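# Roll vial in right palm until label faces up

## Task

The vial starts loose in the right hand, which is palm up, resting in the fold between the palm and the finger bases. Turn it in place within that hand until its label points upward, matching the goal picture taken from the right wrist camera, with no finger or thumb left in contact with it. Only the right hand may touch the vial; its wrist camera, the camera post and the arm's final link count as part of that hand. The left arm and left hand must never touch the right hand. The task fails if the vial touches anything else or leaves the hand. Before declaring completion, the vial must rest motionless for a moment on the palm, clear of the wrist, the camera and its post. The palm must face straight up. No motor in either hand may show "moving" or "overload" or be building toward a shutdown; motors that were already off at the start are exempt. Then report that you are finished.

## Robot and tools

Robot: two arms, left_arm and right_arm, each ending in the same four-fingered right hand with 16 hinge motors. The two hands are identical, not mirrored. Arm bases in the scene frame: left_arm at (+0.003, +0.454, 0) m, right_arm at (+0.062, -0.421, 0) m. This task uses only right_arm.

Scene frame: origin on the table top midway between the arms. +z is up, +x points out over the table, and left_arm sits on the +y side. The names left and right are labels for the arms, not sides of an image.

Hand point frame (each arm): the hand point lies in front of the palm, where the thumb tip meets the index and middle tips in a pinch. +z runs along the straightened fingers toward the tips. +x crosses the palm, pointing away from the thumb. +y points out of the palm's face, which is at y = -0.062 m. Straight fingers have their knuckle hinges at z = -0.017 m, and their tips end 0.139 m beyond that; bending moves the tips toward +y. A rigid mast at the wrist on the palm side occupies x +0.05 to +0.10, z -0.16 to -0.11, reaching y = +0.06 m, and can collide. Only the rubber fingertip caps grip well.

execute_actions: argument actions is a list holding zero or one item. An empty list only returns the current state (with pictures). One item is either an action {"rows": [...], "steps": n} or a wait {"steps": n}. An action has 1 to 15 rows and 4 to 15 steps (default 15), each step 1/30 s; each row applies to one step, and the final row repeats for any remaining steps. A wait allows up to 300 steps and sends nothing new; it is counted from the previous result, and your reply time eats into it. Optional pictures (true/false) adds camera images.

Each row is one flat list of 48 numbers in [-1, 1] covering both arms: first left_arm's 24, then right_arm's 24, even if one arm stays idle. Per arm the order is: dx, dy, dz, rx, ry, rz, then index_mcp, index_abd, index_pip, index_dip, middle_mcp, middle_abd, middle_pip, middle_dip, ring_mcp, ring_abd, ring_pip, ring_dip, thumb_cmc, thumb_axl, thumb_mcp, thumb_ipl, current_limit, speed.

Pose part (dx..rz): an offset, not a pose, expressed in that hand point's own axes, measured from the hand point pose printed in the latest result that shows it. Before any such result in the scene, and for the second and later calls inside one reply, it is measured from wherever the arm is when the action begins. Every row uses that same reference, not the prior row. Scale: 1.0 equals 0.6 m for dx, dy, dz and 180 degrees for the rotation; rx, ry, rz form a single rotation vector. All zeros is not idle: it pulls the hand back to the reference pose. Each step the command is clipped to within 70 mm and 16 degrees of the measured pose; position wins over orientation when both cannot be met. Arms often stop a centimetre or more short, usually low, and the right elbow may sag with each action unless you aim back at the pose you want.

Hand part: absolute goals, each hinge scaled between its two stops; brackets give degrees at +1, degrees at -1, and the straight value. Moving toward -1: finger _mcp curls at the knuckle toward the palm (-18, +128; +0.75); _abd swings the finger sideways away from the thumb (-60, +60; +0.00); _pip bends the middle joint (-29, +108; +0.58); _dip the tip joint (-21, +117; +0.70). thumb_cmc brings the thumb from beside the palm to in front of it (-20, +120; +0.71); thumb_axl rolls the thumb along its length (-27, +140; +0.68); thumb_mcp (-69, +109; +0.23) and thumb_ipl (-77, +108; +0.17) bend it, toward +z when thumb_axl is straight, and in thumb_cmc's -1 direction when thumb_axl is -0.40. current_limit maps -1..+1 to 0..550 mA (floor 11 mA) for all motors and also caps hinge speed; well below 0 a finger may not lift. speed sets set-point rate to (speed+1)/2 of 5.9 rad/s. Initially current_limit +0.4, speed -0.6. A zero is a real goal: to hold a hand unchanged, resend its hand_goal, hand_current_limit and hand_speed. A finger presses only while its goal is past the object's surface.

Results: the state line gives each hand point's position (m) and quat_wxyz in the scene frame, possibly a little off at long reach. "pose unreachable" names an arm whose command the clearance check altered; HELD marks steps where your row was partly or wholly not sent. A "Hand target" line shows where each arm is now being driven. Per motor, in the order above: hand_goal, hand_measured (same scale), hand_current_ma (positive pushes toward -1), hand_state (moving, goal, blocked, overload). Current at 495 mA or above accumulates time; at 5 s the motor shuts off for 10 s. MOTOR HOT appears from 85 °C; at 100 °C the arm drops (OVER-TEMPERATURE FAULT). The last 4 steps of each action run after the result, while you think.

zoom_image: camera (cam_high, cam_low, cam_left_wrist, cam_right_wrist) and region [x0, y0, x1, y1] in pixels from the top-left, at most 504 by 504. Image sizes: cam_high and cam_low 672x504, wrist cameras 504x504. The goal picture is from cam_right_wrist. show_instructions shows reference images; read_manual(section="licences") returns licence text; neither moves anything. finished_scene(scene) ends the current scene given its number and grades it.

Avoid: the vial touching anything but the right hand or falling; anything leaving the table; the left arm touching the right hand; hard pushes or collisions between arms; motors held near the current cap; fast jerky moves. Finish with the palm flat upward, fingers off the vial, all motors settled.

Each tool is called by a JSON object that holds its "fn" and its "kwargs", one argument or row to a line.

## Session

{"fn": "show_instructions", "kwargs": {

}}

{"fn": "execute_actions", "kwargs": {
  "actions": []
}}

{"fn": "zoom_image", "kwargs": {
  "camera": "cam_right_wrist",
  "region": [60, 140, 340, 340]
}}

Reference images for this scene: goal picture from the wrist camera place.

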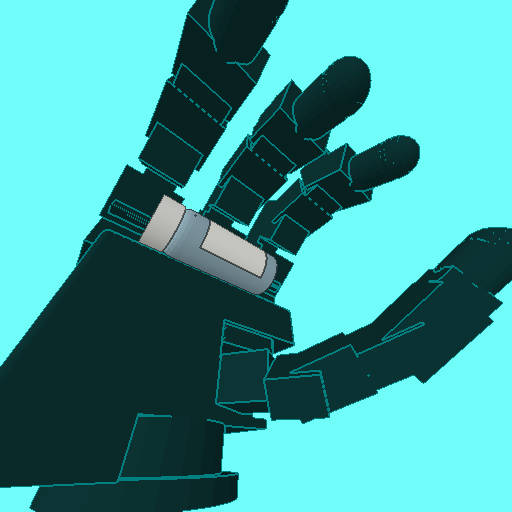

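Scene clock: 0.00 s of 4800.00 s.
left_arm: end_effector_position=(+0.3872, +0.8022, +0.5763) hand_goal=(+0.754, +0.000, +0.576, +0.696, +0.754, +0.000, +0.576, +0.696, +0.754, +0.000, +0.576, +0.696, +0.714, +0.678, +0.226, +0.168) hand_measured=(+0.754, +0.000, +0.576, +0.696, +0.754, +0.000, +0.576, +0.696, +0.754, +0.000, +0.576, +0.696, +0.714, +0.678, +0.226, +0.168) hand_current_ma=(+0, +0, +0, +0, +0, +0, +0, +0, +0, +0, +0, +0, +0, +0, +0, +0) hand_state=(goal, goal, goal, goal, goal, goal, goal, goal, goal, goal, goal, goal, goal, goal, goal, goal) hand_current_limit=0.40 hand_speed=-0.60 end_effector_quat_wxyz=(+0.267, +0.270, +0.652, +0.656) | right_arm: end_effector_position=(+0.4291, -0.0955, +0.4048) hand_goal=(+0.046, +0.000, -0.008, +0.280, +0.046, +0.000, -0.008, +0.280, +0.046, +0.000, -0.008, +0.280, -0.104, +0.266, +0.032, -0.018) hand_measured=(+0.062, +0.000, -0.006, +0.282, +0.062, +0.000, -0.006, +0.282, +0.062, +0.000, -0.006, +0.282, -0.088, +0.270, +0.034, -0.016) hand_current_ma=(+83, +0, +13, +13, +83, +0, +13, +13, +90, +0, +14, +12, +82, +30, +13, +11) hand_state=(goal, goal, goal, goal, goal, goal, goal, goal, goal, goal, goal, goal, goal, goal, goal, goal) hand_current_limit=0.40 hand_speed=-0.60 end_effector_quat_wxyz=(+0.292, +0.299, +0.632, +0.653)
Joint positions: left_arm=[ 0.66   1.038  1.037  0.005 -0.015  0.007] | right_arm=[1.02  1.104 0.6   0.526 0.104 0.02 ]
Joint velocities: left_arm=[ 0.005 -0.024 -0.012  0.002 -0.037 -0.007] | right_arm=[-0.005 -0.034 -0.027 -0.012  0.007  0.095]
Hand target (left_arm): +0.382, +0.797, +0.605; +0.274, +0.263, +0.635, +0.673
Hand target (right_arm): +0.430, -0.094, +0.423; +0.295, +0.295, +0.620, +0.664
camera_calibration (this result's frames):
cam_left_wrist: T_world_to_cam=[[0.52159, -0.56124, 0.642615, -0.0920017], [-0.223378, -0.816743, -0.532008, 0.994181], [0.823436, 0.133944, -0.551374, 0.012814], [0, 0, 0, 1]] pos_world=[0.259514, 0.758639, 0.5951]
cam_right_wrist: T_world_to_cam=[[0.451625, -0.666618, 0.593005, -0.469052], [-0.317551, -0.741225, -0.591394, 0.256611], [0.833784, 0.0787792, -0.546441, -0.00894971], [0, 0, 0, 1]] pos_world=[0.300785, -0.121767, 0.425019]

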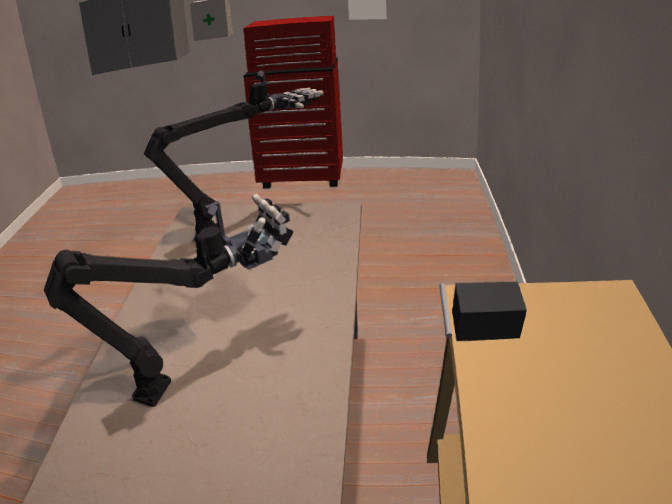

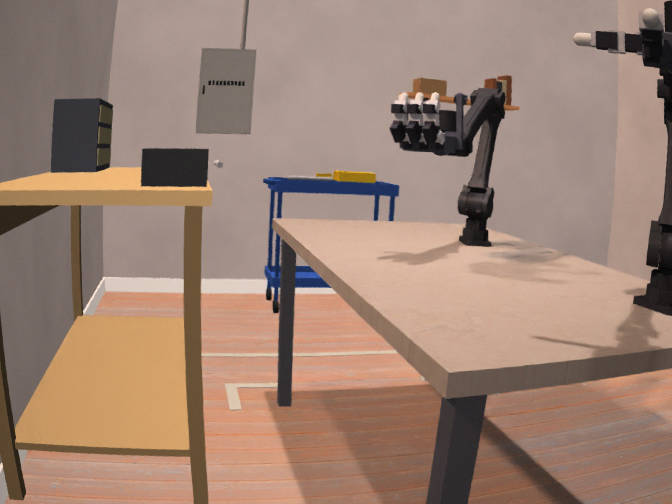

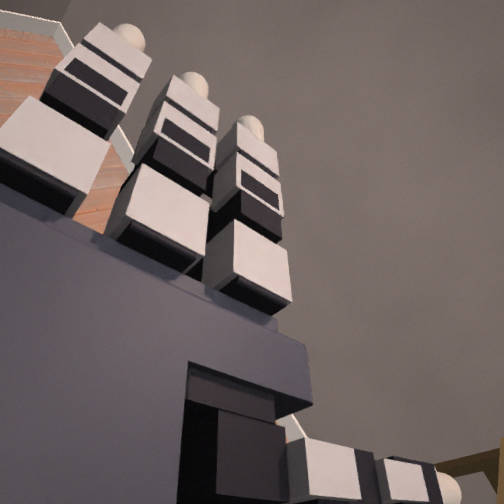

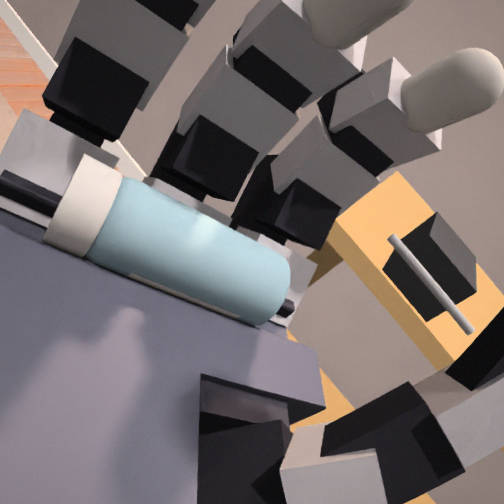

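Region (60, 140, 340, 340) of cam_right_wrist's 504x504 image, scaled by 1.800, with more detail than that image has; it fills the top 360 rows of this view, and the rest is white.

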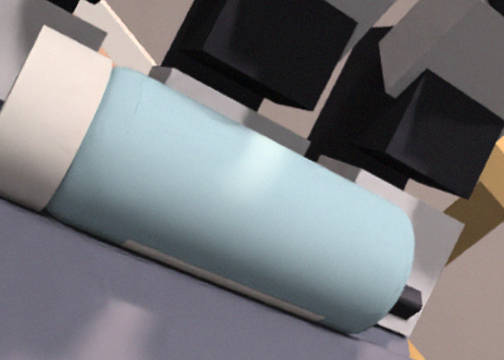

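{"fn": "execute_actions", "kwargs": {
  "actions": [
    {"rows": [[0.0004,0.0478,-0.0121,-0.0166,0,0,0.754,0,0.576,0.696,0.754,0,0.576,0.696,0.754,0,0.576,0.696,0.714,0.678,0.226,0.168,0.4,-0.6,0.001,0.0303,0.0034,-0.0107,0.0003,0.0015,-0.12,0,-0.008,0.28,0.26,0,-0.72,-0.35,-0.12,0,-0.008,0.28,-0.104,0.266,0.032,-0.018,0.6,-0.2]], "steps": 15}
  ]
}}

{"fn": "execute_actions", "kwargs": {
  "actions": [
    {"steps": 11}
  ],
  "pictures": true
}}

Scene clock: 1.87 s of 4800.00 s.
left_arm: end_effector_position=(+0.3872, +0.8022, +0.5763) hand_goal=(+0.754, +0.000, +0.576, +0.696, +0.754, +0.000, +0.576, +0.696, +0.754, +0.000, +0.576, +0.696, +0.714, +0.678, +0.226, +0.168) hand_measured=(+0.764, +0.000, +0.576, +0.696, +0.764, +0.000, +0.576, +0.696, +0.764, +0.000, +0.576, +0.696, +0.724, +0.678, +0.226, +0.168) hand_current_ma=(+56, +0, +4, +0, +52, +0, +4, +0, +55, +0, +4, +0, +53, -4, -1, -2) hand_state=(goal, goal, goal, goal, goal, goal, goal, goal, goal, goal, goal, goal, goal, goal, goal, goal) hand_current_limit=0.40 hand_speed=-0.60 end_effector_quat_wxyz=(+0.267, +0.270, +0.652, +0.656) | right_arm: end_effector_position=(+0.4291, -0.0955, +0.4048) hand_goal=(-0.120, +0.000, -0.008, +0.280, +0.260, +0.000, -0.720, -0.350, -0.120, +0.000, -0.008, +0.280, -0.104, +0.266, +0.032, -0.018) hand_measured=(-0.110, +0.000, -0.006, +0.282, +0.266, +0.000, -0.386, -0.096, -0.108, +0.000, -0.006, +0.282, -0.088, +0.270, +0.034, -0.016) hand_current_ma=(+59, +0, +9, +13, +27, +0, +58, +66, +64, +0, +10, +12, +82, +30, +13, +11) hand_state=(goal, goal, goal, goal, goal, goal, moving, moving, goal, goal, goal, goal, goal, goal, goal, goal) hand_current_limit=0.60 hand_speed=-0.20 end_effector_quat_wxyz=(+0.292, +0.299, +0.632, +0.653)
Joint positions: left_arm=[ 0.66   1.038  1.037  0.005 -0.015  0.007] | right_arm=[1.02  1.104 0.6   0.526 0.104 0.02 ]
Joint velocities: left_arm=[-0.005 -0.034 -0.002  0.002  0.007  0.095] | right_arm=[ 0.015 -0.015 -0.007 -0.002  0.037  0.066]
Steps of this call (steps 1 to 45: nothing new was sent; steps 46 to 56: the first 11 steps of this action). Readings (end_effector_position | what the end effector reports):
46: left_arm (+0.3872, +0.8022, +0.5763) | right_arm (+0.4291, -0.0955, +0.4048) | left_arm hand_goal=(+0.754, +0.000, +0.576, +0.696, +0.754, +0.000, +0.576, +0.696, +0.754, +0.000, +0.576, +0.696, +0.714, +0.678, +0.226, +0.168) hand_measured=(+0.764, +0.000, +0.576, +0.696, +0.764, +0.000, +0.576, +0.696, +0.764, +0.000, +0.576, +0.696, +0.724, +0.678, +0.226, +0.168) hand_current_ma=(+56, +0, +4, +0, +52, +0, +4, +0, +55, +0, +4, +0, +53, -4, -1, -2) hand_state=(goal, goal, goal, goal, goal, goal, goal, goal, goal, goal, goal, goal, goal, goal, goal, goal) hand_current_limit=0.40 hand_speed=-0.60 | right_arm hand_goal=(-0.120, +0.000, -0.008, +0.280, +0.260, +0.000, -0.720, -0.350, -0.120, +0.000, -0.008, +0.280, -0.104, +0.266, +0.032, -0.018) hand_measured=(+0.062, +0.000, -0.006, +0.282, +0.062, +0.000, -0.006, +0.282, +0.062, +0.000, -0.006, +0.282, -0.088, +0.270, +0.034, -0.016) hand_current_ma=(+83, +0, +13, +13, +83, +0, +13, +13, +90, +0, +14, +12, +82, +30, +13, +11) hand_state=(moving, goal, goal, goal, moving, goal, moving, moving, moving, goal, goal, goal, goal, goal, goal, goal) hand_current_limit=0.60 hand_speed=-0.20
47: left_arm (+0.3872, +0.8022, +0.5763) | right_arm (+0.4291, -0.0955, +0.4048) | left_arm hand_goal=(+0.754, +0.000, +0.576, +0.696, +0.754, +0.000, +0.576, +0.696, +0.754, +0.000, +0.576, +0.696, +0.714, +0.678, +0.226, +0.168) hand_measured=(+0.764, +0.000, +0.576, +0.696, +0.764, +0.000, +0.576, +0.696, +0.764, +0.000, +0.576, +0.696, +0.724, +0.678, +0.226, +0.168) hand_current_ma=(+56, +0, +4, +0, +52, +0, +4, +0, +55, +0, +4, +0, +53, -4, -1, -2) hand_state=(goal, goal, goal, goal, goal, goal, goal, goal, goal, goal, goal, goal, goal, goal, goal, goal) hand_current_limit=0.40 hand_speed=-0.60 | right_arm hand_goal=(-0.120, +0.000, -0.008, +0.280, +0.260, +0.000, -0.720, -0.350, -0.120, +0.000, -0.008, +0.280, -0.104, +0.266, +0.032, -0.018) hand_measured=(+0.058, +0.000, -0.006, +0.282, +0.064, +0.000, -0.010, +0.278, +0.060, +0.000, -0.006, +0.282, -0.088, +0.270, +0.034, -0.016) hand_current_ma=(+281, +0, +13, +13, -124, +0, +165, +175, +295, +0, +14, +12, +82, +30, +13, +11) hand_state=(moving, goal, goal, goal, moving, goal, moving, moving, moving, goal, goal, goal, goal, goal, goal, goal) hand_current_limit=0.60 hand_speed=-0.20
49: left_arm (+0.3872, +0.8022, +0.5763) | right_arm (+0.4291, -0.0955, +0.4048) | left_arm hand_goal=(+0.754, +0.000, +0.576, +0.696, +0.754, +0.000, +0.576, +0.696, +0.754, +0.000, +0.576, +0.696, +0.714, +0.678, +0.226, +0.168) hand_measured=(+0.764, +0.000, +0.576, +0.696, +0.764, +0.000, +0.576, +0.696, +0.764, +0.000, +0.576, +0.696, +0.724, +0.678, +0.226, +0.168) hand_current_ma=(+56, +0, +4, +0, +52, +0, +4, +0, +55, +0, +4, +0, +53, -4, -1, -2) hand_state=(goal, goal, goal, goal, goal, goal, goal, goal, goal, goal, goal, goal, goal, goal, goal, goal) hand_current_limit=0.40 hand_speed=-0.60 | right_arm hand_goal=(-0.120, +0.000, -0.008, +0.280, +0.260, +0.000, -0.720, -0.350, -0.120, +0.000, -0.008, +0.280, -0.104, +0.266, +0.032, -0.018) hand_measured=(-0.002, +0.000, -0.006, +0.282, +0.136, +0.000, -0.084, +0.204, +0.000, +0.000, -0.006, +0.282, -0.088, +0.270, +0.034, -0.016) hand_current_ma=(+182, +0, +12, +13, -46, +0, +110, +112, +189, +0, +13, +12, +82, +30, +13, +11) hand_state=(moving, goal, goal, goal, moving, goal, moving, moving, moving, goal, goal, goal, goal, goal, goal, goal) hand_current_limit=0.60 hand_speed=-0.20
53: left_arm (+0.3872, +0.8022, +0.5763) | right_arm (+0.4291, -0.0955, +0.4048) | left_arm hand_goal=(+0.754, +0.000, +0.576, +0.696, +0.754, +0.000, +0.576, +0.696, +0.754, +0.000, +0.576, +0.696, +0.714, +0.678, +0.226, +0.168) hand_measured=(+0.764, +0.000, +0.576, +0.696, +0.764, +0.000, +0.576, +0.696, +0.764, +0.000, +0.576, +0.696, +0.724, +0.678, +0.226, +0.168) hand_current_ma=(+56, +0, +4, +0, +52, +0, +4, +0, +55, +0, +4, +0, +53, -4, -1, -2) hand_state=(goal, goal, goal, goal, goal, goal, goal, goal, goal, goal, goal, goal, goal, goal, goal, goal) hand_current_limit=0.40 hand_speed=-0.60 | right_arm hand_goal=(-0.120, +0.000, -0.008, +0.280, +0.260, +0.000, -0.720, -0.350, -0.120, +0.000, -0.008, +0.280, -0.104, +0.266, +0.032, -0.018) hand_measured=(-0.106, +0.000, -0.006, +0.282, +0.262, +0.000, -0.256, +0.034, -0.104, +0.000, -0.006, +0.282, -0.088, +0.270, +0.034, -0.016) hand_current_ma=(+39, +0, +9, +13, +46, +0, +80, +82, +41, +0, +9, +11, +82, +30, +13, +11) hand_state=(moving, goal, goal, goal, moving, goal, moving, moving, moving, goal, goal, goal, goal, goal, goal, goal) hand_current_limit=0.60 hand_speed=-0.20
56: the state above

Scene clock: 2.23 s of 4800.00 s.
left_arm: end_effector_position=(+0.3872, +0.8022, +0.5763) hand_goal=(+0.754, +0.000, +0.576, +0.696, +0.754, +0.000, +0.576, +0.696, +0.754, +0.000, +0.576, +0.696, +0.714, +0.678, +0.226, +0.168) hand_measured=(+0.764, +0.000, +0.576, +0.696, +0.764, +0.000, +0.576, +0.696, +0.764, +0.000, +0.576, +0.696, +0.724, +0.678, +0.226, +0.168) hand_current_ma=(+56, +0, +4, +0, +52, +0, +4, +0, +55, +0, +4, +0, +53, -4, -1, -2) hand_state=(goal, goal, goal, goal, goal, goal, goal, goal, goal, goal, goal, goal, goal, goal, goal, goal) hand_current_limit=0.40 hand_speed=-0.60 end_effector_quat_wxyz=(+0.267, +0.270, +0.652, +0.656) | right_arm: end_effector_position=(+0.4291, -0.0955, +0.4048) hand_goal=(-0.120, +0.000, -0.008, +0.280, +0.260, +0.000, -0.720, -0.350, -0.120, +0.000, -0.008, +0.280, -0.104, +0.266, +0.032, -0.018) hand_measured=(-0.110, +0.000, -0.006, +0.282, +0.266, +0.000, -0.718, -0.348, -0.108, +0.000, -0.006, +0.282, -0.088, +0.270, +0.034, -0.016) hand_current_ma=(+59, +0, +9, +13, +27, +0, +4, +12, +64, +0, +10, +12, +82, +30, +13, +11) hand_state=(goal, goal, goal, goal, goal, goal, goal, goal, goal, goal, goal, goal, goal, goal, goal, goal) hand_current_limit=0.60 hand_speed=-0.20 end_effector_quat_wxyz=(+0.292, +0.299, +0.632, +0.653)
Joint positions: left_arm=[ 0.66   1.038  1.037  0.005 -0.015  0.007] | right_arm=[1.02  1.104 0.6   0.526 0.104 0.02 ]
Joint velocities: left_arm=[ 0.015  0.005 -0.017  0.007 -0.066  0.051] | right_arm=[-0.005 -0.005 -0.002 -0.007  0.022 -0.051]
Hand target (left_arm): +0.381, +0.797, +0.604; +0.273, +0.263, +0.635, +0.673
Hand target (right_arm): +0.430, -0.095, +0.423; +0.295, +0.296, +0.620, +0.664
Off the commanded pose (left_arm): 0.030 m, 3 deg.
Off the commanded pose (right_arm): 0.018 m, 2 deg.
Kept back: nothing.
Steps of this call (steps 1 to 4: the last 4 steps of your previous action; steps 5 to 11: nothing new was sent). Readings (end_effector_position | what the end effector reports):
1: left_arm (+0.3872, +0.8022, +0.5763) | right_arm (+0.4291, -0.0955, +0.4048) | left_arm hand_goal=(+0.754, +0.000, +0.576, +0.696, +0.754, +0.000, +0.576, +0.696, +0.754, +0.000, +0.576, +0.696, +0.714, +0.678, +0.226, +0.168) hand_measured=(+0.764, +0.000, +0.576, +0.696, +0.764, +0.000, +0.576, +0.696, +0.764, +0.000, +0.576, +0.696, +0.724, +0.678, +0.226, +0.168) hand_current_ma=(+56, +0, +4, +0, +52, +0, +4, +0, +55, +0, +4, +0, +53, -4, -1, -2) hand_state=(goal, goal, goal, goal, goal, goal, goal, goal, goal, goal, goal, goal, goal, goal, goal, goal) hand_current_limit=0.40 hand_speed=-0.60 | right_arm hand_goal=(-0.120, +0.000, -0.008, +0.280, +0.260, +0.000, -0.720, -0.350, -0.120, +0.000, -0.008, +0.280, -0.104, +0.266, +0.032, -0.018) hand_measured=(-0.110, +0.000, -0.006, +0.282, +0.266, +0.000, -0.428, -0.138, -0.108, +0.000, -0.006, +0.282, -0.088, +0.270, +0.034, -0.016) hand_current_ma=(+59, +0, +9, +13, +27, +0, +67, +74, +64, +0, +10, +12, +82, +30, +13, +11) hand_state=(goal, goal, goal, goal, goal, goal, moving, moving, goal, goal, goal, goal, goal, goal, goal, goal) hand_current_limit=0.60 hand_speed=-0.20
2: left_arm (+0.3872, +0.8022, +0.5763) | right_arm (+0.4291, -0.0955, +0.4048) | left_arm hand_goal=(+0.754, +0.000, +0.576, +0.696, +0.754, +0.000, +0.576, +0.696, +0.754, +0.000, +0.576, +0.696, +0.714, +0.678, +0.226, +0.168) hand_measured=(+0.764, +0.000, +0.576, +0.696, +0.764, +0.000, +0.576, +0.696, +0.764, +0.000, +0.576, +0.696, +0.724, +0.678, +0.226, +0.168) hand_current_ma=(+56, +0, +4, +0, +52, +0, +4, +0, +55, +0, +4, +0, +53, -4, -1, -2) hand_state=(goal, goal, goal, goal, goal, goal, goal, goal, goal, goal, goal, goal, goal, goal, goal, goal) hand_current_limit=0.40 hand_speed=-0.60 | right_arm hand_goal=(-0.120, +0.000, -0.008, +0.280, +0.260, +0.000, -0.720, -0.350, -0.120, +0.000, -0.008, +0.280, -0.104, +0.266, +0.032, -0.018) hand_measured=(-0.110, +0.000, -0.006, +0.282, +0.266, +0.000, -0.472, -0.182, -0.108, +0.000, -0.006, +0.282, -0.088, +0.270, +0.034, -0.016) hand_current_ma=(+59, +0, +9, +13, +27, +0, +59, +68, +64, +0, +10, +12, +82, +30, +13, +11) hand_state=(goal, goal, goal, goal, goal, goal, moving, moving, goal, goal, goal, goal, goal, goal, goal, goal) hand_current_limit=0.60 hand_speed=-0.20
4: left_arm (+0.3872, +0.8022, +0.5763) | right_arm (+0.4291, -0.0955, +0.4048) | left_arm hand_goal=(+0.754, +0.000, +0.576, +0.696, +0.754, +0.000, +0.576, +0.696, +0.754, +0.000, +0.576, +0.696, +0.714, +0.678, +0.226, +0.168) hand_measured=(+0.764, +0.000, +0.576, +0.696, +0.764, +0.000, +0.576, +0.696, +0.764, +0.000, +0.576, +0.696, +0.724, +0.678, +0.226, +0.168) hand_current_ma=(+56, +0, +4, +0, +52, +0, +4, +0, +55, +0, +4, +0, +53, -4, -1, -2) hand_state=(goal, goal, goal, goal, goal, goal, goal, goal, goal, goal, goal, goal, goal, goal, goal, goal) hand_current_limit=0.40 hand_speed=-0.60 | right_arm hand_goal=(-0.120, +0.000, -0.008, +0.280, +0.260, +0.000, -0.720, -0.350, -0.120, +0.000, -0.008, +0.280, -0.104, +0.266, +0.032, -0.018) hand_measured=(-0.110, +0.000, -0.006, +0.282, +0.266, +0.000, -0.560, -0.268, -0.108, +0.000, -0.006, +0.282, -0.088, +0.270, +0.034, -0.016) hand_current_ma=(+59, +0, +9, +13, +27, +0, +59, +69, +64, +0, +10, +12, +82, +30, +13, +11) hand_state=(goal, goal, goal, goal, goal, goal, moving, moving, goal, goal, goal, goal, goal, goal, goal, goal) hand_current_limit=0.60 hand_speed=-0.20
8: left_arm (+0.3872, +0.8022, +0.5763) | right_arm (+0.4291, -0.0955, +0.4048) | left_arm hand_goal=(+0.754, +0.000, +0.576, +0.696, +0.754, +0.000, +0.576, +0.696, +0.754, +0.000, +0.576, +0.696, +0.714, +0.678, +0.226, +0.168) hand_measured=(+0.764, +0.000, +0.576, +0.696, +0.764, +0.000, +0.576, +0.696, +0.764, +0.000, +0.576, +0.696, +0.724, +0.678, +0.226, +0.168) hand_current_ma=(+56, +0, +4, +0, +52, +0, +4, +0, +55, +0, +4, +0, +53, -4, -1, -2) hand_state=(goal, goal, goal, goal, goal, goal, goal, goal, goal, goal, goal, goal, goal, goal, goal, goal) hand_current_limit=0.40 hand_speed=-0.60 | right_arm hand_goal=(-0.120, +0.000, -0.008, +0.280, +0.260, +0.000, -0.720, -0.350, -0.120, +0.000, -0.008, +0.280, -0.104, +0.266, +0.032, -0.018) hand_measured=(-0.110, +0.000, -0.006, +0.282, +0.266, +0.000, -0.710, -0.346, -0.108, +0.000, -0.006, +0.282, -0.088, +0.270, +0.034, -0.016) hand_current_ma=(+59, +0, +9, +13, +27, +0, -21, +8, +64, +0, +10, +12, +82, +30, +13, +11) hand_state=(goal, goal, goal, goal, goal, goal, moving, moving, goal, goal, goal, goal, goal, goal, goal, goal) hand_current_limit=0.60 hand_speed=-0.20
11: the state above
camera_calibration (this result's frames):
cam_left_wrist: T_world_to_cam=[[0.52159, -0.56124, 0.642615, -0.0920017], [-0.223378, -0.816743, -0.532008, 0.994181], [0.823436, 0.133944, -0.551374, 0.012814], [0, 0, 0, 1]] pos_world=[0.259514, 0.758639, 0.5951]
cam_right_wrist: T_world_to_cam=[[0.451625, -0.666618, 0.593005, -0.469052], [-0.317551, -0.741225, -0.591394, 0.256611], [0.833784, 0.0787792, -0.546441, -0.00894971], [0, 0, 0, 1]] pos_world=[0.300785, -0.121767, 0.425019]

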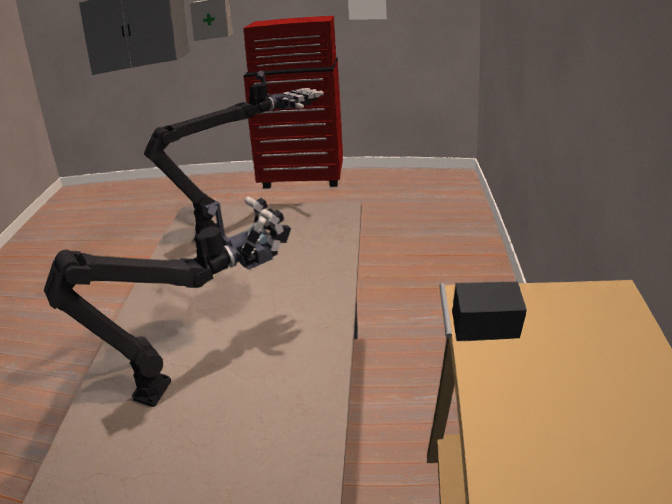

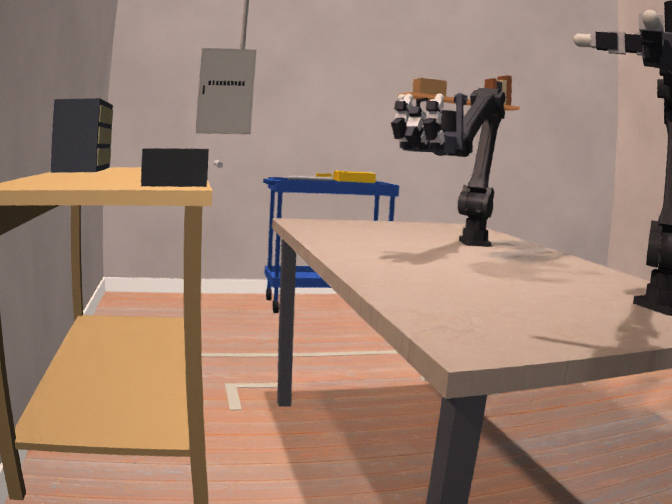

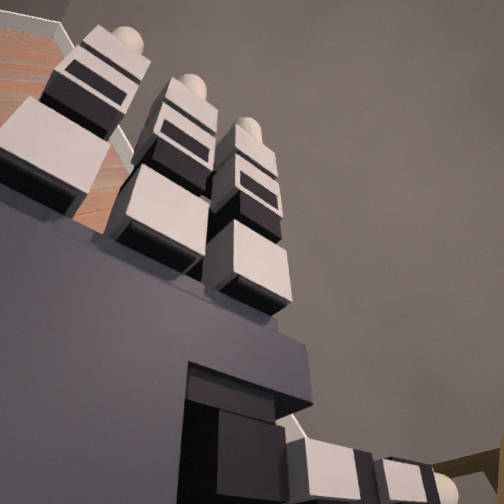

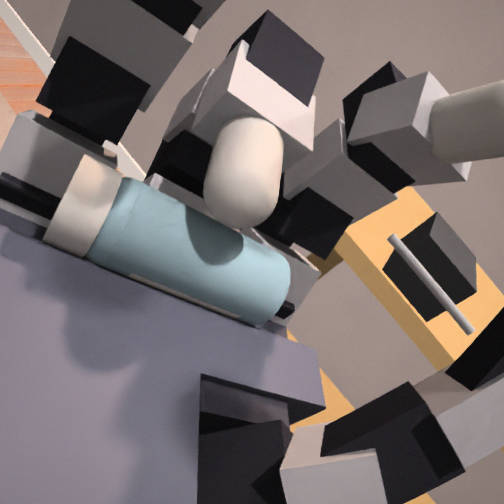

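{"fn": "execute_actions", "kwargs": {
  "actions": [
    {"rows": [[0.0004,0.0478,-0.0121,-0.0166,0,0,0.754,0,0.576,0.696,0.754,0,0.576,0.696,0.754,0,0.576,0.696,0.714,0.678,0.226,0.168,0.4,-0.6,0.001,0.0303,0.0034,-0.0107,0.0003,0.0015,-0.12,0,-0.008,0.28,0.26,0,-1.0,-0.35,-0.12,0,-0.008,0.28,-0.104,0.266,0.032,-0.018,-0.1,-0.3]], "steps": 8}
  ]
}}

{"fn": "execute_actions", "kwargs": {
  "actions": [
    {"rows": [[0.0004,0.0478,-0.0121,-0.0166,0,0,0.754,0,0.576,0.696,0.754,0,0.576,0.696,0.754,0,0.576,0.696,0.714,0.678,0.226,0.168,0.4,-0.6,0.001,0.0303,0.0034,-0.0107,0.0003,0.0015,-0.12,0,-0.008,0.28,0.68,0,-1.0,-0.35,-0.12,0,-0.008,0.28,-0.104,0.266,0.032,-0.018,-0.1,-0.8]], "steps": 15}
  ],
  "pictures": true
}}

{"fn": "execute_actions", "kwargs": {
  "actions": [
    {"steps": 19}
  ],
  "pictures": true
}}

{"fn": "zoom_image", "kwargs": {
  "camera": "cam_right_wrist",
  "region": [30, 140, 310, 340]
}}

Scene clock: 2.63 s of 4800.00 s.
left_arm: end_effector_position=(+0.3872, +0.8022, +0.5763) hand_goal=(+0.754, +0.000, +0.576, +0.696, +0.754, +0.000, +0.576, +0.696, +0.754, +0.000, +0.576, +0.696, +0.714, +0.678, +0.226, +0.168) hand_measured=(+0.764, +0.000, +0.576, +0.696, +0.764, +0.000, +0.576, +0.696, +0.764, +0.000, +0.576, +0.696, +0.724, +0.678, +0.226, +0.168) hand_current_ma=(+56, +0, +4, +0, +52, +0, +4, +0, +55, +0, +4, +0, +53, -4, -1, -2) hand_state=(goal, goal, goal, goal, goal, goal, goal, goal, goal, goal, goal, goal, goal, goal, goal, goal) hand_current_limit=0.40 hand_speed=-0.60 end_effector_quat_wxyz=(+0.267, +0.270, +0.652, +0.656) | right_arm: end_effector_position=(+0.4291, -0.0955, +0.4048) hand_goal=(-0.120, +0.000, -0.008, +0.280, +0.260, +0.000, -1.000, -0.350, -0.120, +0.000, -0.008, +0.280, -0.104, +0.266, +0.032, -0.018) hand_measured=(-0.110, +0.000, -0.006, +0.282, +0.266, +0.000, -0.768, -0.348, -0.108, +0.000, -0.006, +0.282, -0.088, +0.270, +0.034, -0.016) hand_current_ma=(+59, +0, +9, +13, +27, +0, +78, +12, +64, +0, +10, +12, +82, +30, +13, +11) hand_state=(goal, goal, goal, goal, goal, goal, moving, goal, goal, goal, goal, goal, goal, goal, goal, goal) hand_current_limit=-0.10 hand_speed=-0.30 end_effector_quat_wxyz=(+0.292, +0.299, +0.632, +0.653)
Joint positions: left_arm=[ 0.66   1.038  1.037  0.005 -0.015  0.007] | right_arm=[1.02  1.104 0.6   0.526 0.104 0.02 ]
Joint velocities: left_arm=[-0.005 -0.005  0.002  0.007  0.007 -0.037] | right_arm=[-0.015 -0.015 -0.012  0.002 -0.066  0.037]
Steps of this call (steps 1 to 8: nothing new was sent; steps 9 to 12: the first 4 steps of this action). Readings (end_effector_position | what the end effector reports):
9: left_arm (+0.3872, +0.8022, +0.5763) | right_arm (+0.4291, -0.0955, +0.4048) | left_arm hand_goal=(+0.754, +0.000, +0.576, +0.696, +0.754, +0.000, +0.576, +0.696, +0.754, +0.000, +0.576, +0.696, +0.714, +0.678, +0.226, +0.168) hand_measured=(+0.764, +0.000, +0.576, +0.696, +0.764, +0.000, +0.576, +0.696, +0.764, +0.000, +0.576, +0.696, +0.724, +0.678, +0.226, +0.168) hand_current_ma=(+56, +0, +4, +0, +52, +0, +4, +0, +55, +0, +4, +0, +53, -4, -1, -2) hand_state=(goal, goal, goal, goal, goal, goal, goal, goal, goal, goal, goal, goal, goal, goal, goal, goal) hand_current_limit=0.40 hand_speed=-0.60 | right_arm hand_goal=(-0.120, +0.000, -0.008, +0.280, +0.260, +0.000, -1.000, -0.350, -0.120, +0.000, -0.008, +0.280, -0.104, +0.266, +0.032, -0.018) hand_measured=(-0.110, +0.000, -0.006, +0.282, +0.266, +0.000, -0.720, -0.348, -0.108, +0.000, -0.006, +0.282, -0.088, +0.270, +0.034, -0.016) hand_current_ma=(+59, +0, +9, +13, +27, +0, +5, +12, +64, +0, +10, +12, +82, +30, +13, +11) hand_state=(goal, goal, goal, goal, goal, goal, moving, goal, goal, goal, goal, goal, goal, goal, goal, goal) hand_current_limit=-0.10 hand_speed=-0.30
10: left_arm (+0.3872, +0.8022, +0.5763) | right_arm (+0.4291, -0.0955, +0.4048) | left_arm hand_goal=(+0.754, +0.000, +0.576, +0.696, +0.754, +0.000, +0.576, +0.696, +0.754, +0.000, +0.576, +0.696, +0.714, +0.678, +0.226, +0.168) hand_measured=(+0.764, +0.000, +0.576, +0.696, +0.764, +0.000, +0.576, +0.696, +0.764, +0.000, +0.576, +0.696, +0.724, +0.678, +0.226, +0.168) hand_current_ma=(+56, +0, +4, +0, +52, +0, +4, +0, +55, +0, +4, +0, +53, -4, -1, -2) hand_state=(goal, goal, goal, goal, goal, goal, goal, goal, goal, goal, goal, goal, goal, goal, goal, goal) hand_current_limit=0.40 hand_speed=-0.60 | right_arm hand_goal=(-0.120, +0.000, -0.008, +0.280, +0.260, +0.000, -1.000, -0.350, -0.120, +0.000, -0.008, +0.280, -0.104, +0.266, +0.032, -0.018) hand_measured=(-0.110, +0.000, -0.006, +0.282, +0.266, +0.000, -0.722, -0.348, -0.108, +0.000, -0.006, +0.282, -0.088, +0.270, +0.034, -0.016) hand_current_ma=(+59, +0, +9, +13, +27, +0, +117, +12, +64, +0, +10, +12, +82, +30, +13, +11) hand_state=(goal, goal, goal, goal, goal, goal, moving, goal, goal, goal, goal, goal, goal, goal, goal, goal) hand_current_limit=-0.10 hand_speed=-0.30
12: the state above

Scene clock: 3.13 s of 4800.00 s.
left_arm: end_effector_position=(+0.3872, +0.8022, +0.5763) hand_goal=(+0.754, +0.000, +0.576, +0.696, +0.754, +0.000, +0.576, +0.696, +0.754, +0.000, +0.576, +0.696, +0.714, +0.678, +0.226, +0.168) hand_measured=(+0.764, +0.000, +0.576, +0.696, +0.764, +0.000, +0.576, +0.696, +0.764, +0.000, +0.576, +0.696, +0.724, +0.678, +0.226, +0.168) hand_current_ma=(+56, +0, +4, +0, +52, +0, +4, +0, +55, +0, +4, +0, +53, -4, -1, -2) hand_state=(goal, goal, goal, goal, goal, goal, goal, goal, goal, goal, goal, goal, goal, goal, goal, goal) hand_current_limit=0.40 hand_speed=-0.60 end_effector_quat_wxyz=(+0.267, +0.270, +0.652, +0.656) | right_arm: end_effector_position=(+0.4291, -0.0955, +0.4048) hand_goal=(-0.120, +0.000, -0.008, +0.280, +0.680, +0.000, -1.000, -0.350, -0.120, +0.000, -0.008, +0.280, -0.104, +0.266, +0.032, -0.018) hand_measured=(-0.110, +0.000, -0.006, +0.282, +0.398, +0.000, -0.826, -0.336, -0.108, +0.000, -0.006, +0.282, -0.088, +0.270, +0.034, -0.016) hand_current_ma=(+59, +0, +9, +13, +10, +0, +197, +76, +64, +0, +10, +12, +82, +30, +13, +11) hand_state=(goal, goal, goal, goal, moving, goal, moving, goal, goal, goal, goal, goal, goal, goal, goal, goal) hand_current_limit=-0.10 hand_speed=-0.80 end_effector_quat_wxyz=(+0.292, +0.299, +0.632, +0.653)
Joint positions: left_arm=[ 0.66   1.038  1.037  0.005 -0.015  0.007] | right_arm=[1.02  1.104 0.6   0.526 0.104 0.02 ]
Joint velocities: left_arm=[ 0.005  0.005 -0.017  0.017 -0.007 -0.066] | right_arm=[-0.015  0.005 -0.012 -0.012 -0.081 -0.022]
Off your previous action's commanded pose (left_arm): 0.030 m, 3 deg at its last step (step 4 of this call).
Off your previous action's commanded pose (right_arm): 0.018 m, 2 deg at its last step (step 4 of this call).
Steps of this call (steps 1 to 4: the last 4 steps of your previous action; steps 5 to 15: the first 11 steps of this action, its rows measured from where the robot was after step 4). Readings (end_effector_position | what the end effector reports):
4: left_arm (+0.3872, +0.8022, +0.5763) | right_arm (+0.4291, -0.0955, +0.4048) | left_arm hand_goal=(+0.754, +0.000, +0.576, +0.696, +0.754, +0.000, +0.576, +0.696, +0.754, +0.000, +0.576, +0.696, +0.714, +0.678, +0.226, +0.168) hand_measured=(+0.764, +0.000, +0.576, +0.696, +0.764, +0.000, +0.576, +0.696, +0.764, +0.000, +0.576, +0.696, +0.724, +0.678, +0.226, +0.168) hand_current_ma=(+56, +0, +4, +0, +52, +0, +4, +0, +55, +0, +4, +0, +53, -4, -1, -2) hand_state=(goal, goal, goal, goal, goal, goal, goal, goal, goal, goal, goal, goal, goal, goal, goal, goal) hand_current_limit=0.40 hand_speed=-0.60 | right_arm hand_goal=(-0.120, +0.000, -0.008, +0.280, +0.260, +0.000, -1.000, -0.350, -0.120, +0.000, -0.008, +0.280, -0.104, +0.266, +0.032, -0.018) hand_measured=(-0.110, +0.000, -0.006, +0.282, +0.270, +0.000, -0.798, -0.340, -0.108, +0.000, -0.006, +0.282, -0.088, +0.270, +0.034, -0.016) hand_current_ma=(+59, +0, +9, +13, +60, +0, +243, +56, +64, +0, +10, +12, +82, +30, +13, +11) hand_state=(goal, goal, goal, goal, moving, goal, moving, moving, goal, goal, goal, goal, goal, goal, goal, goal) hand_current_limit=-0.10 hand_speed=-0.30
5: left_arm (+0.3872, +0.8022, +0.5763) | right_arm (+0.4291, -0.0955, +0.4048) | left_arm hand_goal=(+0.754, +0.000, +0.576, +0.696, +0.754, +0.000, +0.576, +0.696, +0.754, +0.000, +0.576, +0.696, +0.714, +0.678, +0.226, +0.168) hand_measured=(+0.764, +0.000, +0.576, +0.696, +0.764, +0.000, +0.576, +0.696, +0.764, +0.000, +0.576, +0.696, +0.724, +0.678, +0.226, +0.168) hand_current_ma=(+56, +0, +4, +0, +52, +0, +4, +0, +55, +0, +4, +0, +53, -4, -1, -2) hand_state=(goal, goal, goal, goal, goal, goal, goal, goal, goal, goal, goal, goal, goal, goal, goal, goal) hand_current_limit=0.40 hand_speed=-0.60 | right_arm hand_goal=(-0.120, +0.000, -0.008, +0.280, +0.680, +0.000, -1.000, -0.350, -0.120, +0.000, -0.008, +0.280, -0.104, +0.266, +0.032, -0.018) hand_measured=(-0.110, +0.000, -0.006, +0.282, +0.270, +0.000, -0.798, -0.340, -0.108, +0.000, -0.006, +0.282, -0.088, +0.270, +0.034, -0.016) hand_current_ma=(+59, +0, +9, +13, +62, +0, +246, +58, +64, +0, +10, +12, +82, +30, +13, +11) hand_state=(goal, goal, goal, goal, moving, goal, blocked, goal, goal, goal, goal, goal, goal, goal, goal, goal) hand_current_limit=-0.10 hand_speed=-0.80
6: left_arm (+0.3872, +0.8022, +0.5763) | right_arm (+0.4291, -0.0955, +0.4048) | left_arm hand_goal=(+0.754, +0.000, +0.576, +0.696, +0.754, +0.000, +0.576, +0.696, +0.754, +0.000, +0.576, +0.696, +0.714, +0.678, +0.226, +0.168) hand_measured=(+0.764, +0.000, +0.576, +0.696, +0.764, +0.000, +0.576, +0.696, +0.764, +0.000, +0.576, +0.696, +0.724, +0.678, +0.226, +0.168) hand_current_ma=(+56, +0, +4, +0, +52, +0, +4, +0, +55, +0, +4, +0, +53, -4, -1, -2) hand_state=(goal, goal, goal, goal, goal, goal, goal, goal, goal, goal, goal, goal, goal, goal, goal, goal) hand_current_limit=0.40 hand_speed=-0.60 | right_arm hand_goal=(-0.120, +0.000, -0.008, +0.280, +0.680, +0.000, -1.000, -0.350, -0.120, +0.000, -0.008, +0.280, -0.104, +0.266, +0.032, -0.018) hand_measured=(-0.110, +0.000, -0.006, +0.282, +0.272, +0.000, -0.800, -0.338, -0.108, +0.000, -0.006, +0.282, -0.088, +0.270, +0.034, -0.016) hand_current_ma=(+59, +0, +9, +13, +17, +0, +241, +59, +64, +0, +10, +12, +82, +30, +13, +11) hand_state=(goal, goal, goal, goal, moving, goal, blocked, goal, goal, goal, goal, goal, goal, goal, goal, goal) hand_current_limit=-0.10 hand_speed=-0.80
8: left_arm (+0.3872, +0.8022, +0.5763) | right_arm (+0.4291, -0.0955, +0.4048) | left_arm hand_goal=(+0.754, +0.000, +0.576, +0.696, +0.754, +0.000, +0.576, +0.696, +0.754, +0.000, +0.576, +0.696, +0.714, +0.678, +0.226, +0.168) hand_measured=(+0.764, +0.000, +0.576, +0.696, +0.764, +0.000, +0.576, +0.696, +0.764, +0.000, +0.576, +0.696, +0.724, +0.678, +0.226, +0.168) hand_current_ma=(+56, +0, +4, +0, +52, +0, +4, +0, +55, +0, +4, +0, +53, -4, -1, -2) hand_state=(goal, goal, goal, goal, goal, goal, goal, goal, goal, goal, goal, goal, goal, goal, goal, goal) hand_current_limit=0.40 hand_speed=-0.60 | right_arm hand_goal=(-0.120, +0.000, -0.008, +0.280, +0.680, +0.000, -1.000, -0.350, -0.120, +0.000, -0.008, +0.280, -0.104, +0.266, +0.032, -0.018) hand_measured=(-0.110, +0.000, -0.006, +0.282, +0.292, +0.000, -0.804, -0.336, -0.108, +0.000, -0.006, +0.282, -0.088, +0.270, +0.034, -0.016) hand_current_ma=(+59, +0, +9, +13, +6, +0, +225, +73, +64, +0, +10, +12, +82, +30, +13, +11) hand_state=(goal, goal, goal, goal, moving, goal, moving, moving, goal, goal, goal, goal, goal, goal, goal, goal) hand_current_limit=-0.10 hand_speed=-0.80
12: left_arm (+0.3872, +0.8022, +0.5763) | right_arm (+0.4291, -0.0955, +0.4048) | left_arm hand_goal=(+0.754, +0.000, +0.576, +0.696, +0.754, +0.000, +0.576, +0.696, +0.754, +0.000, +0.576, +0.696, +0.714, +0.678, +0.226, +0.168) hand_measured=(+0.764, +0.000, +0.576, +0.696, +0.764, +0.000, +0.576, +0.696, +0.764, +0.000, +0.576, +0.696, +0.724, +0.678, +0.226, +0.168) hand_current_ma=(+56, +0, +4, +0, +52, +0, +4, +0, +55, +0, +4, +0, +53, -4, -1, -2) hand_state=(goal, goal, goal, goal, goal, goal, goal, goal, goal, goal, goal, goal, goal, goal, goal, goal) hand_current_limit=0.40 hand_speed=-0.60 | right_arm hand_goal=(-0.120, +0.000, -0.008, +0.280, +0.680, +0.000, -1.000, -0.350, -0.120, +0.000, -0.008, +0.280, -0.104, +0.266, +0.032, -0.018) hand_measured=(-0.110, +0.000, -0.006, +0.282, +0.352, +0.000, -0.812, -0.336, -0.108, +0.000, -0.006, +0.282, -0.088, +0.270, +0.034, -0.016) hand_current_ma=(+59, +0, +9, +13, +11, +0, +225, +75, +64, +0, +10, +12, +82, +30, +13, +11) hand_state=(goal, goal, goal, goal, moving, goal, moving, goal, goal, goal, goal, goal, goal, goal, goal, goal) hand_current_limit=-0.10 hand_speed=-0.80
15: the state above
camera_calibration (this result's frames):
cam_left_wrist: T_world_to_cam=[[0.52159, -0.56124, 0.642615, -0.0920017], [-0.223378, -0.816743, -0.532008, 0.994181], [0.823436, 0.133944, -0.551374, 0.012814], [0, 0, 0, 1]] pos_world=[0.259514, 0.758639, 0.5951]
cam_right_wrist: T_world_to_cam=[[0.451625, -0.666618, 0.593005, -0.469052], [-0.317551, -0.741225, -0.591394, 0.256611], [0.833784, 0.0787792, -0.546441, -0.00894971], [0, 0, 0, 1]] pos_world=[0.300785, -0.121767, 0.425019]

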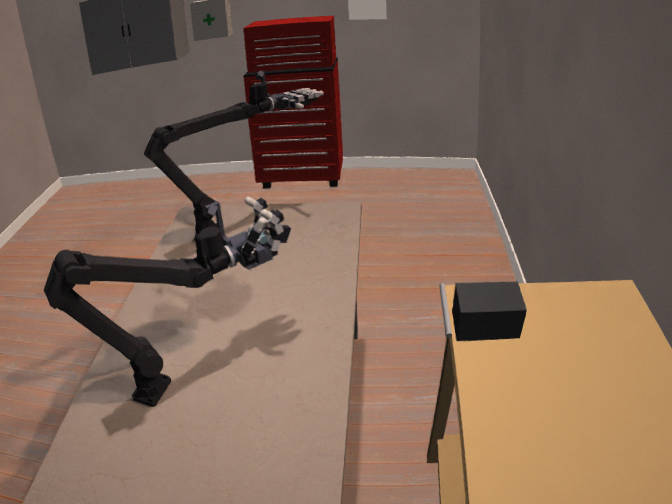

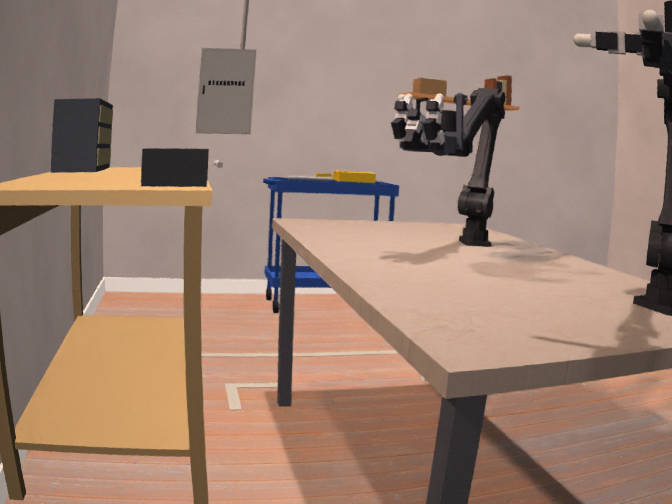

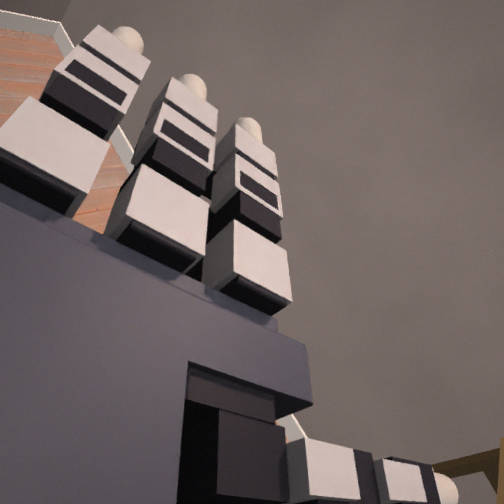

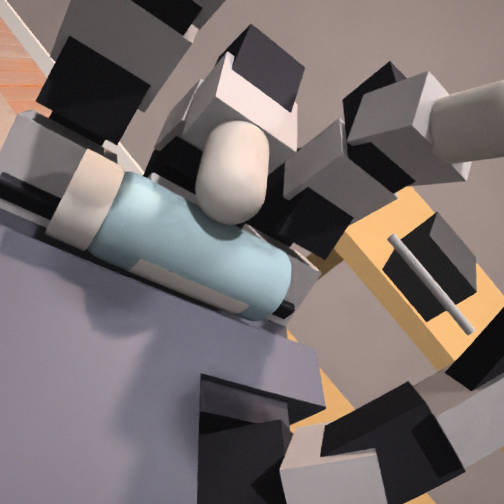

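Scene clock: 3.77 s of 4800.00 s.
left_arm: end_effector_position=(+0.3872, +0.8022, +0.5763) hand_goal=(+0.754, +0.000, +0.576, +0.696, +0.754, +0.000, +0.576, +0.696, +0.754, +0.000, +0.576, +0.696, +0.714, +0.678, +0.226, +0.168) hand_measured=(+0.764, +0.000, +0.576, +0.696, +0.764, +0.000, +0.576, +0.696, +0.764, +0.000, +0.576, +0.696, +0.724, +0.678, +0.226, +0.168) hand_current_ma=(+56, +0, +4, +0, +52, +0, +4, +0, +55, +0, +4, +0, +53, -4, -1, -2) hand_state=(goal, goal, goal, goal, goal, goal, goal, goal, goal, goal, goal, goal, goal, goal, goal, goal) hand_current_limit=0.40 hand_speed=-0.60 end_effector_quat_wxyz=(+0.267, +0.270, +0.652, +0.656) | right_arm: end_effector_position=(+0.4291, -0.0955, +0.4048) hand_goal=(-0.120, +0.000, -0.008, +0.280, +0.680, +0.000, -1.000, -0.350, -0.120, +0.000, -0.008, +0.280, -0.104, +0.266, +0.032, -0.018) hand_measured=(-0.110, +0.000, -0.006, +0.282, +0.684, +0.000, -0.968, -0.338, -0.108, +0.000, -0.006, +0.282, -0.088, +0.270, +0.034, -0.016) hand_current_ma=(+59, +0, +9, +13, +55, +0, +148, +65, +64, +0, +10, +12, +82, +30, +13, +11) hand_state=(goal, goal, goal, goal, moving, goal, moving, goal, goal, goal, goal, goal, goal, goal, goal, goal) hand_current_limit=-0.10 hand_speed=-0.80 end_effector_quat_wxyz=(+0.292, +0.299, +0.632, +0.653)
Joint positions: left_arm=[ 0.66   1.038  1.037  0.005 -0.015  0.007] | right_arm=[1.02  1.104 0.6   0.526 0.104 0.02 ]
Joint velocities: left_arm=[ 0.005 -0.015 -0.002  0.002 -0.007  0.007] | right_arm=[-0.005 -0.024  0.012 -0.027  0.022 -0.051]
Hand target (left_arm): +0.381, +0.797, +0.604; +0.273, +0.263, +0.635, +0.673
Hand target (right_arm): +0.430, -0.095, +0.423; +0.295, +0.296, +0.620, +0.664
Off the commanded pose (left_arm): 0.030 m, 3 deg.
Off the commanded pose (right_arm): 0.018 m, 2 deg.
Kept back: nothing.
Steps of this call (steps 1 to 4: the last 4 steps of your previous action; steps 5 to 19: nothing new was sent). Readings (end_effector_position | what the end effector reports):
1: left_arm (+0.3872, +0.8022, +0.5763) | right_arm (+0.4291, -0.0955, +0.4048) | left_arm hand_goal=(+0.754, +0.000, +0.576, +0.696, +0.754, +0.000, +0.576, +0.696, +0.754, +0.000, +0.576, +0.696, +0.714, +0.678, +0.226, +0.168) hand_measured=(+0.764, +0.000, +0.576, +0.696, +0.764, +0.000, +0.576, +0.696, +0.764, +0.000, +0.576, +0.696, +0.724, +0.678, +0.226, +0.168) hand_current_ma=(+56, +0, +4, +0, +52, +0, +4, +0, +55, +0, +4, +0, +53, -4, -1, -2) hand_state=(goal, goal, goal, goal, goal, goal, goal, goal, goal, goal, goal, goal, goal, goal, goal, goal) hand_current_limit=0.40 hand_speed=-0.60 | right_arm hand_goal=(-0.120, +0.000, -0.008, +0.280, +0.680, +0.000, -1.000, -0.350, -0.120, +0.000, -0.008, +0.280, -0.104, +0.266, +0.032, -0.018) hand_measured=(-0.110, +0.000, -0.006, +0.282, +0.414, +0.000, -0.832, -0.336, -0.108, +0.000, -0.006, +0.282, -0.088, +0.270, +0.034, -0.016) hand_current_ma=(+59, +0, +9, +13, +11, +0, +191, +76, +64, +0, +10, +12, +82, +30, +13, +11) hand_state=(goal, goal, goal, goal, moving, goal, moving, goal, goal, goal, goal, goal, goal, goal, goal, goal) hand_current_limit=-0.10 hand_speed=-0.80
2: left_arm (+0.3872, +0.8022, +0.5763) | right_arm (+0.4291, -0.0955, +0.4048) | left_arm hand_goal=(+0.754, +0.000, +0.576, +0.696, +0.754, +0.000, +0.576, +0.696, +0.754, +0.000, +0.576, +0.696, +0.714, +0.678, +0.226, +0.168) hand_measured=(+0.764, +0.000, +0.576, +0.696, +0.764, +0.000, +0.576, +0.696, +0.764, +0.000, +0.576, +0.696, +0.724, +0.678, +0.226, +0.168) hand_current_ma=(+56, +0, +4, +0, +52, +0, +4, +0, +55, +0, +4, +0, +53, -4, -1, -2) hand_state=(goal, goal, goal, goal, goal, goal, goal, goal, goal, goal, goal, goal, goal, goal, goal, goal) hand_current_limit=0.40 hand_speed=-0.60 | right_arm hand_goal=(-0.120, +0.000, -0.008, +0.280, +0.680, +0.000, -1.000, -0.350, -0.120, +0.000, -0.008, +0.280, -0.104, +0.266, +0.032, -0.018) hand_measured=(-0.110, +0.000, -0.006, +0.282, +0.428, +0.000, -0.838, -0.336, -0.108, +0.000, -0.006, +0.282, -0.088, +0.270, +0.034, -0.016) hand_current_ma=(+59, +0, +9, +13, +12, +0, +202, +76, +64, +0, +10, +12, +82, +30, +13, +11) hand_state=(goal, goal, goal, goal, moving, goal, moving, goal, goal, goal, goal, goal, goal, goal, goal, goal) hand_current_limit=-0.10 hand_speed=-0.80
4: left_arm (+0.3872, +0.8022, +0.5763) | right_arm (+0.4291, -0.0955, +0.4048) | left_arm hand_goal=(+0.754, +0.000, +0.576, +0.696, +0.754, +0.000, +0.576, +0.696, +0.754, +0.000, +0.576, +0.696, +0.714, +0.678, +0.226, +0.168) hand_measured=(+0.764, +0.000, +0.576, +0.696, +0.764, +0.000, +0.576, +0.696, +0.764, +0.000, +0.576, +0.696, +0.724, +0.678, +0.226, +0.168) hand_current_ma=(+56, +0, +4, +0, +52, +0, +4, +0, +55, +0, +4, +0, +53, -4, -1, -2) hand_state=(goal, goal, goal, goal, goal, goal, goal, goal, goal, goal, goal, goal, goal, goal, goal, goal) hand_current_limit=0.40 hand_speed=-0.60 | right_arm hand_goal=(-0.120, +0.000, -0.008, +0.280, +0.680, +0.000, -1.000, -0.350, -0.120, +0.000, -0.008, +0.280, -0.104, +0.266, +0.032, -0.018) hand_measured=(-0.110, +0.000, -0.006, +0.282, +0.460, +0.000, -0.850, -0.336, -0.108, +0.000, -0.006, +0.282, -0.088, +0.270, +0.034, -0.016) hand_current_ma=(+59, +0, +9, +13, +15, +0, +196, +76, +64, +0, +10, +12, +82, +30, +13, +11) hand_state=(goal, goal, goal, goal, moving, goal, moving, goal, goal, goal, goal, goal, goal, goal, goal, goal) hand_current_limit=-0.10 hand_speed=-0.80
8: left_arm (+0.3872, +0.8022, +0.5763) | right_arm (+0.4291, -0.0955, +0.4048) | left_arm hand_goal=(+0.754, +0.000, +0.576, +0.696, +0.754, +0.000, +0.576, +0.696, +0.754, +0.000, +0.576, +0.696, +0.714, +0.678, +0.226, +0.168) hand_measured=(+0.764, +0.000, +0.576, +0.696, +0.764, +0.000, +0.576, +0.696, +0.764, +0.000, +0.576, +0.696, +0.724, +0.678, +0.226, +0.168) hand_current_ma=(+56, +0, +4, +0, +52, +0, +4, +0, +55, +0, +4, +0, +53, -4, -1, -2) hand_state=(goal, goal, goal, goal, goal, goal, goal, goal, goal, goal, goal, goal, goal, goal, goal, goal) hand_current_limit=0.40 hand_speed=-0.60 | right_arm hand_goal=(-0.120, +0.000, -0.008, +0.280, +0.680, +0.000, -1.000, -0.350, -0.120, +0.000, -0.008, +0.280, -0.104, +0.266, +0.032, -0.018) hand_measured=(-0.110, +0.000, -0.006, +0.282, +0.522, +0.000, -0.878, -0.336, -0.108, +0.000, -0.006, +0.282, -0.088, +0.270, +0.034, -0.016) hand_current_ma=(+59, +0, +9, +13, +16, +0, +161, +76, +64, +0, +10, +12, +82, +30, +13, +11) hand_state=(goal, goal, goal, goal, moving, goal, moving, goal, goal, goal, goal, goal, goal, goal, goal, goal) hand_current_limit=-0.10 hand_speed=-0.80
19: the state above
camera_calibration (this result's frames):
cam_left_wrist: T_world_to_cam=[[0.52159, -0.56124, 0.642615, -0.0920017], [-0.223378, -0.816743, -0.532008, 0.994181], [0.823436, 0.133944, -0.551374, 0.012814], [0, 0, 0, 1]] pos_world=[0.259514, 0.758639, 0.5951]
cam_right_wrist: T_world_to_cam=[[0.451625, -0.666618, 0.593005, -0.469052], [-0.317551, -0.741225, -0.591394, 0.256611], [0.833784, 0.0787792, -0.546441, -0.00894971], [0, 0, 0, 1]] pos_world=[0.300785, -0.121767, 0.425019]

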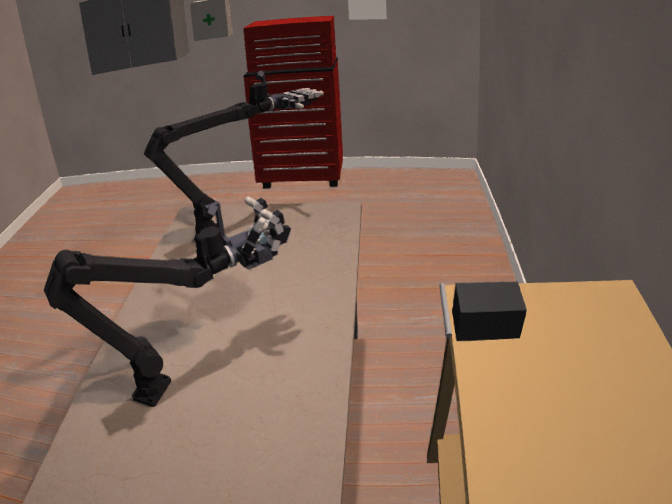

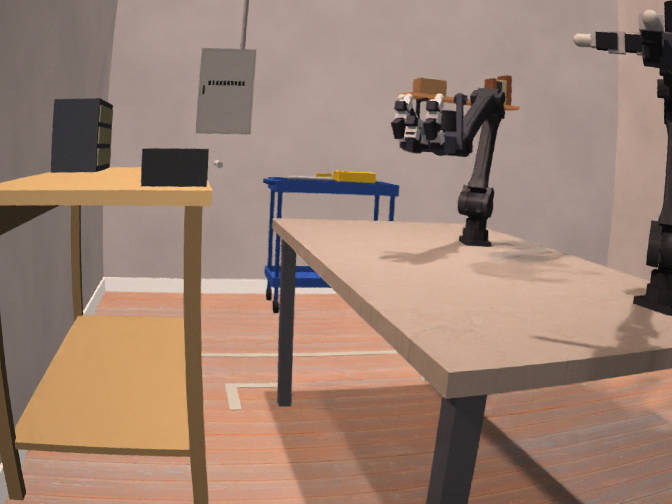

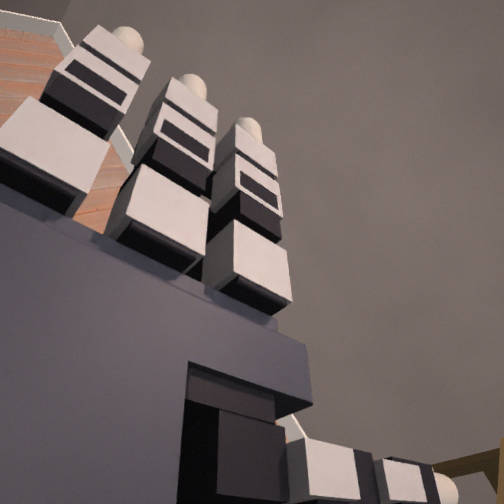

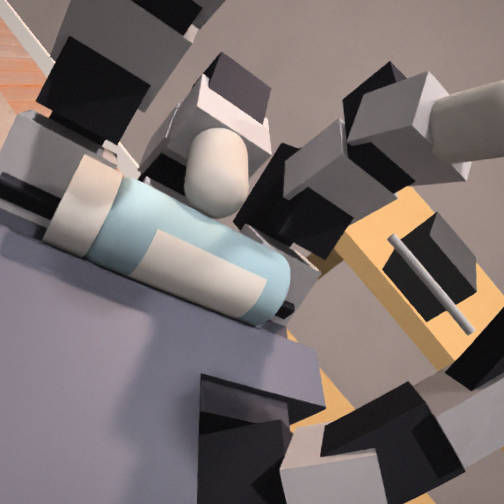

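Region (30, 140, 310, 340) of cam_right_wrist's 504x504 image, scaled by 1.800, with more detail than that image has; it fills the top 360 rows of this view, and the rest is white.

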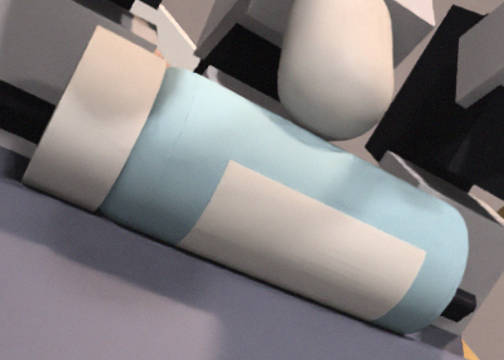

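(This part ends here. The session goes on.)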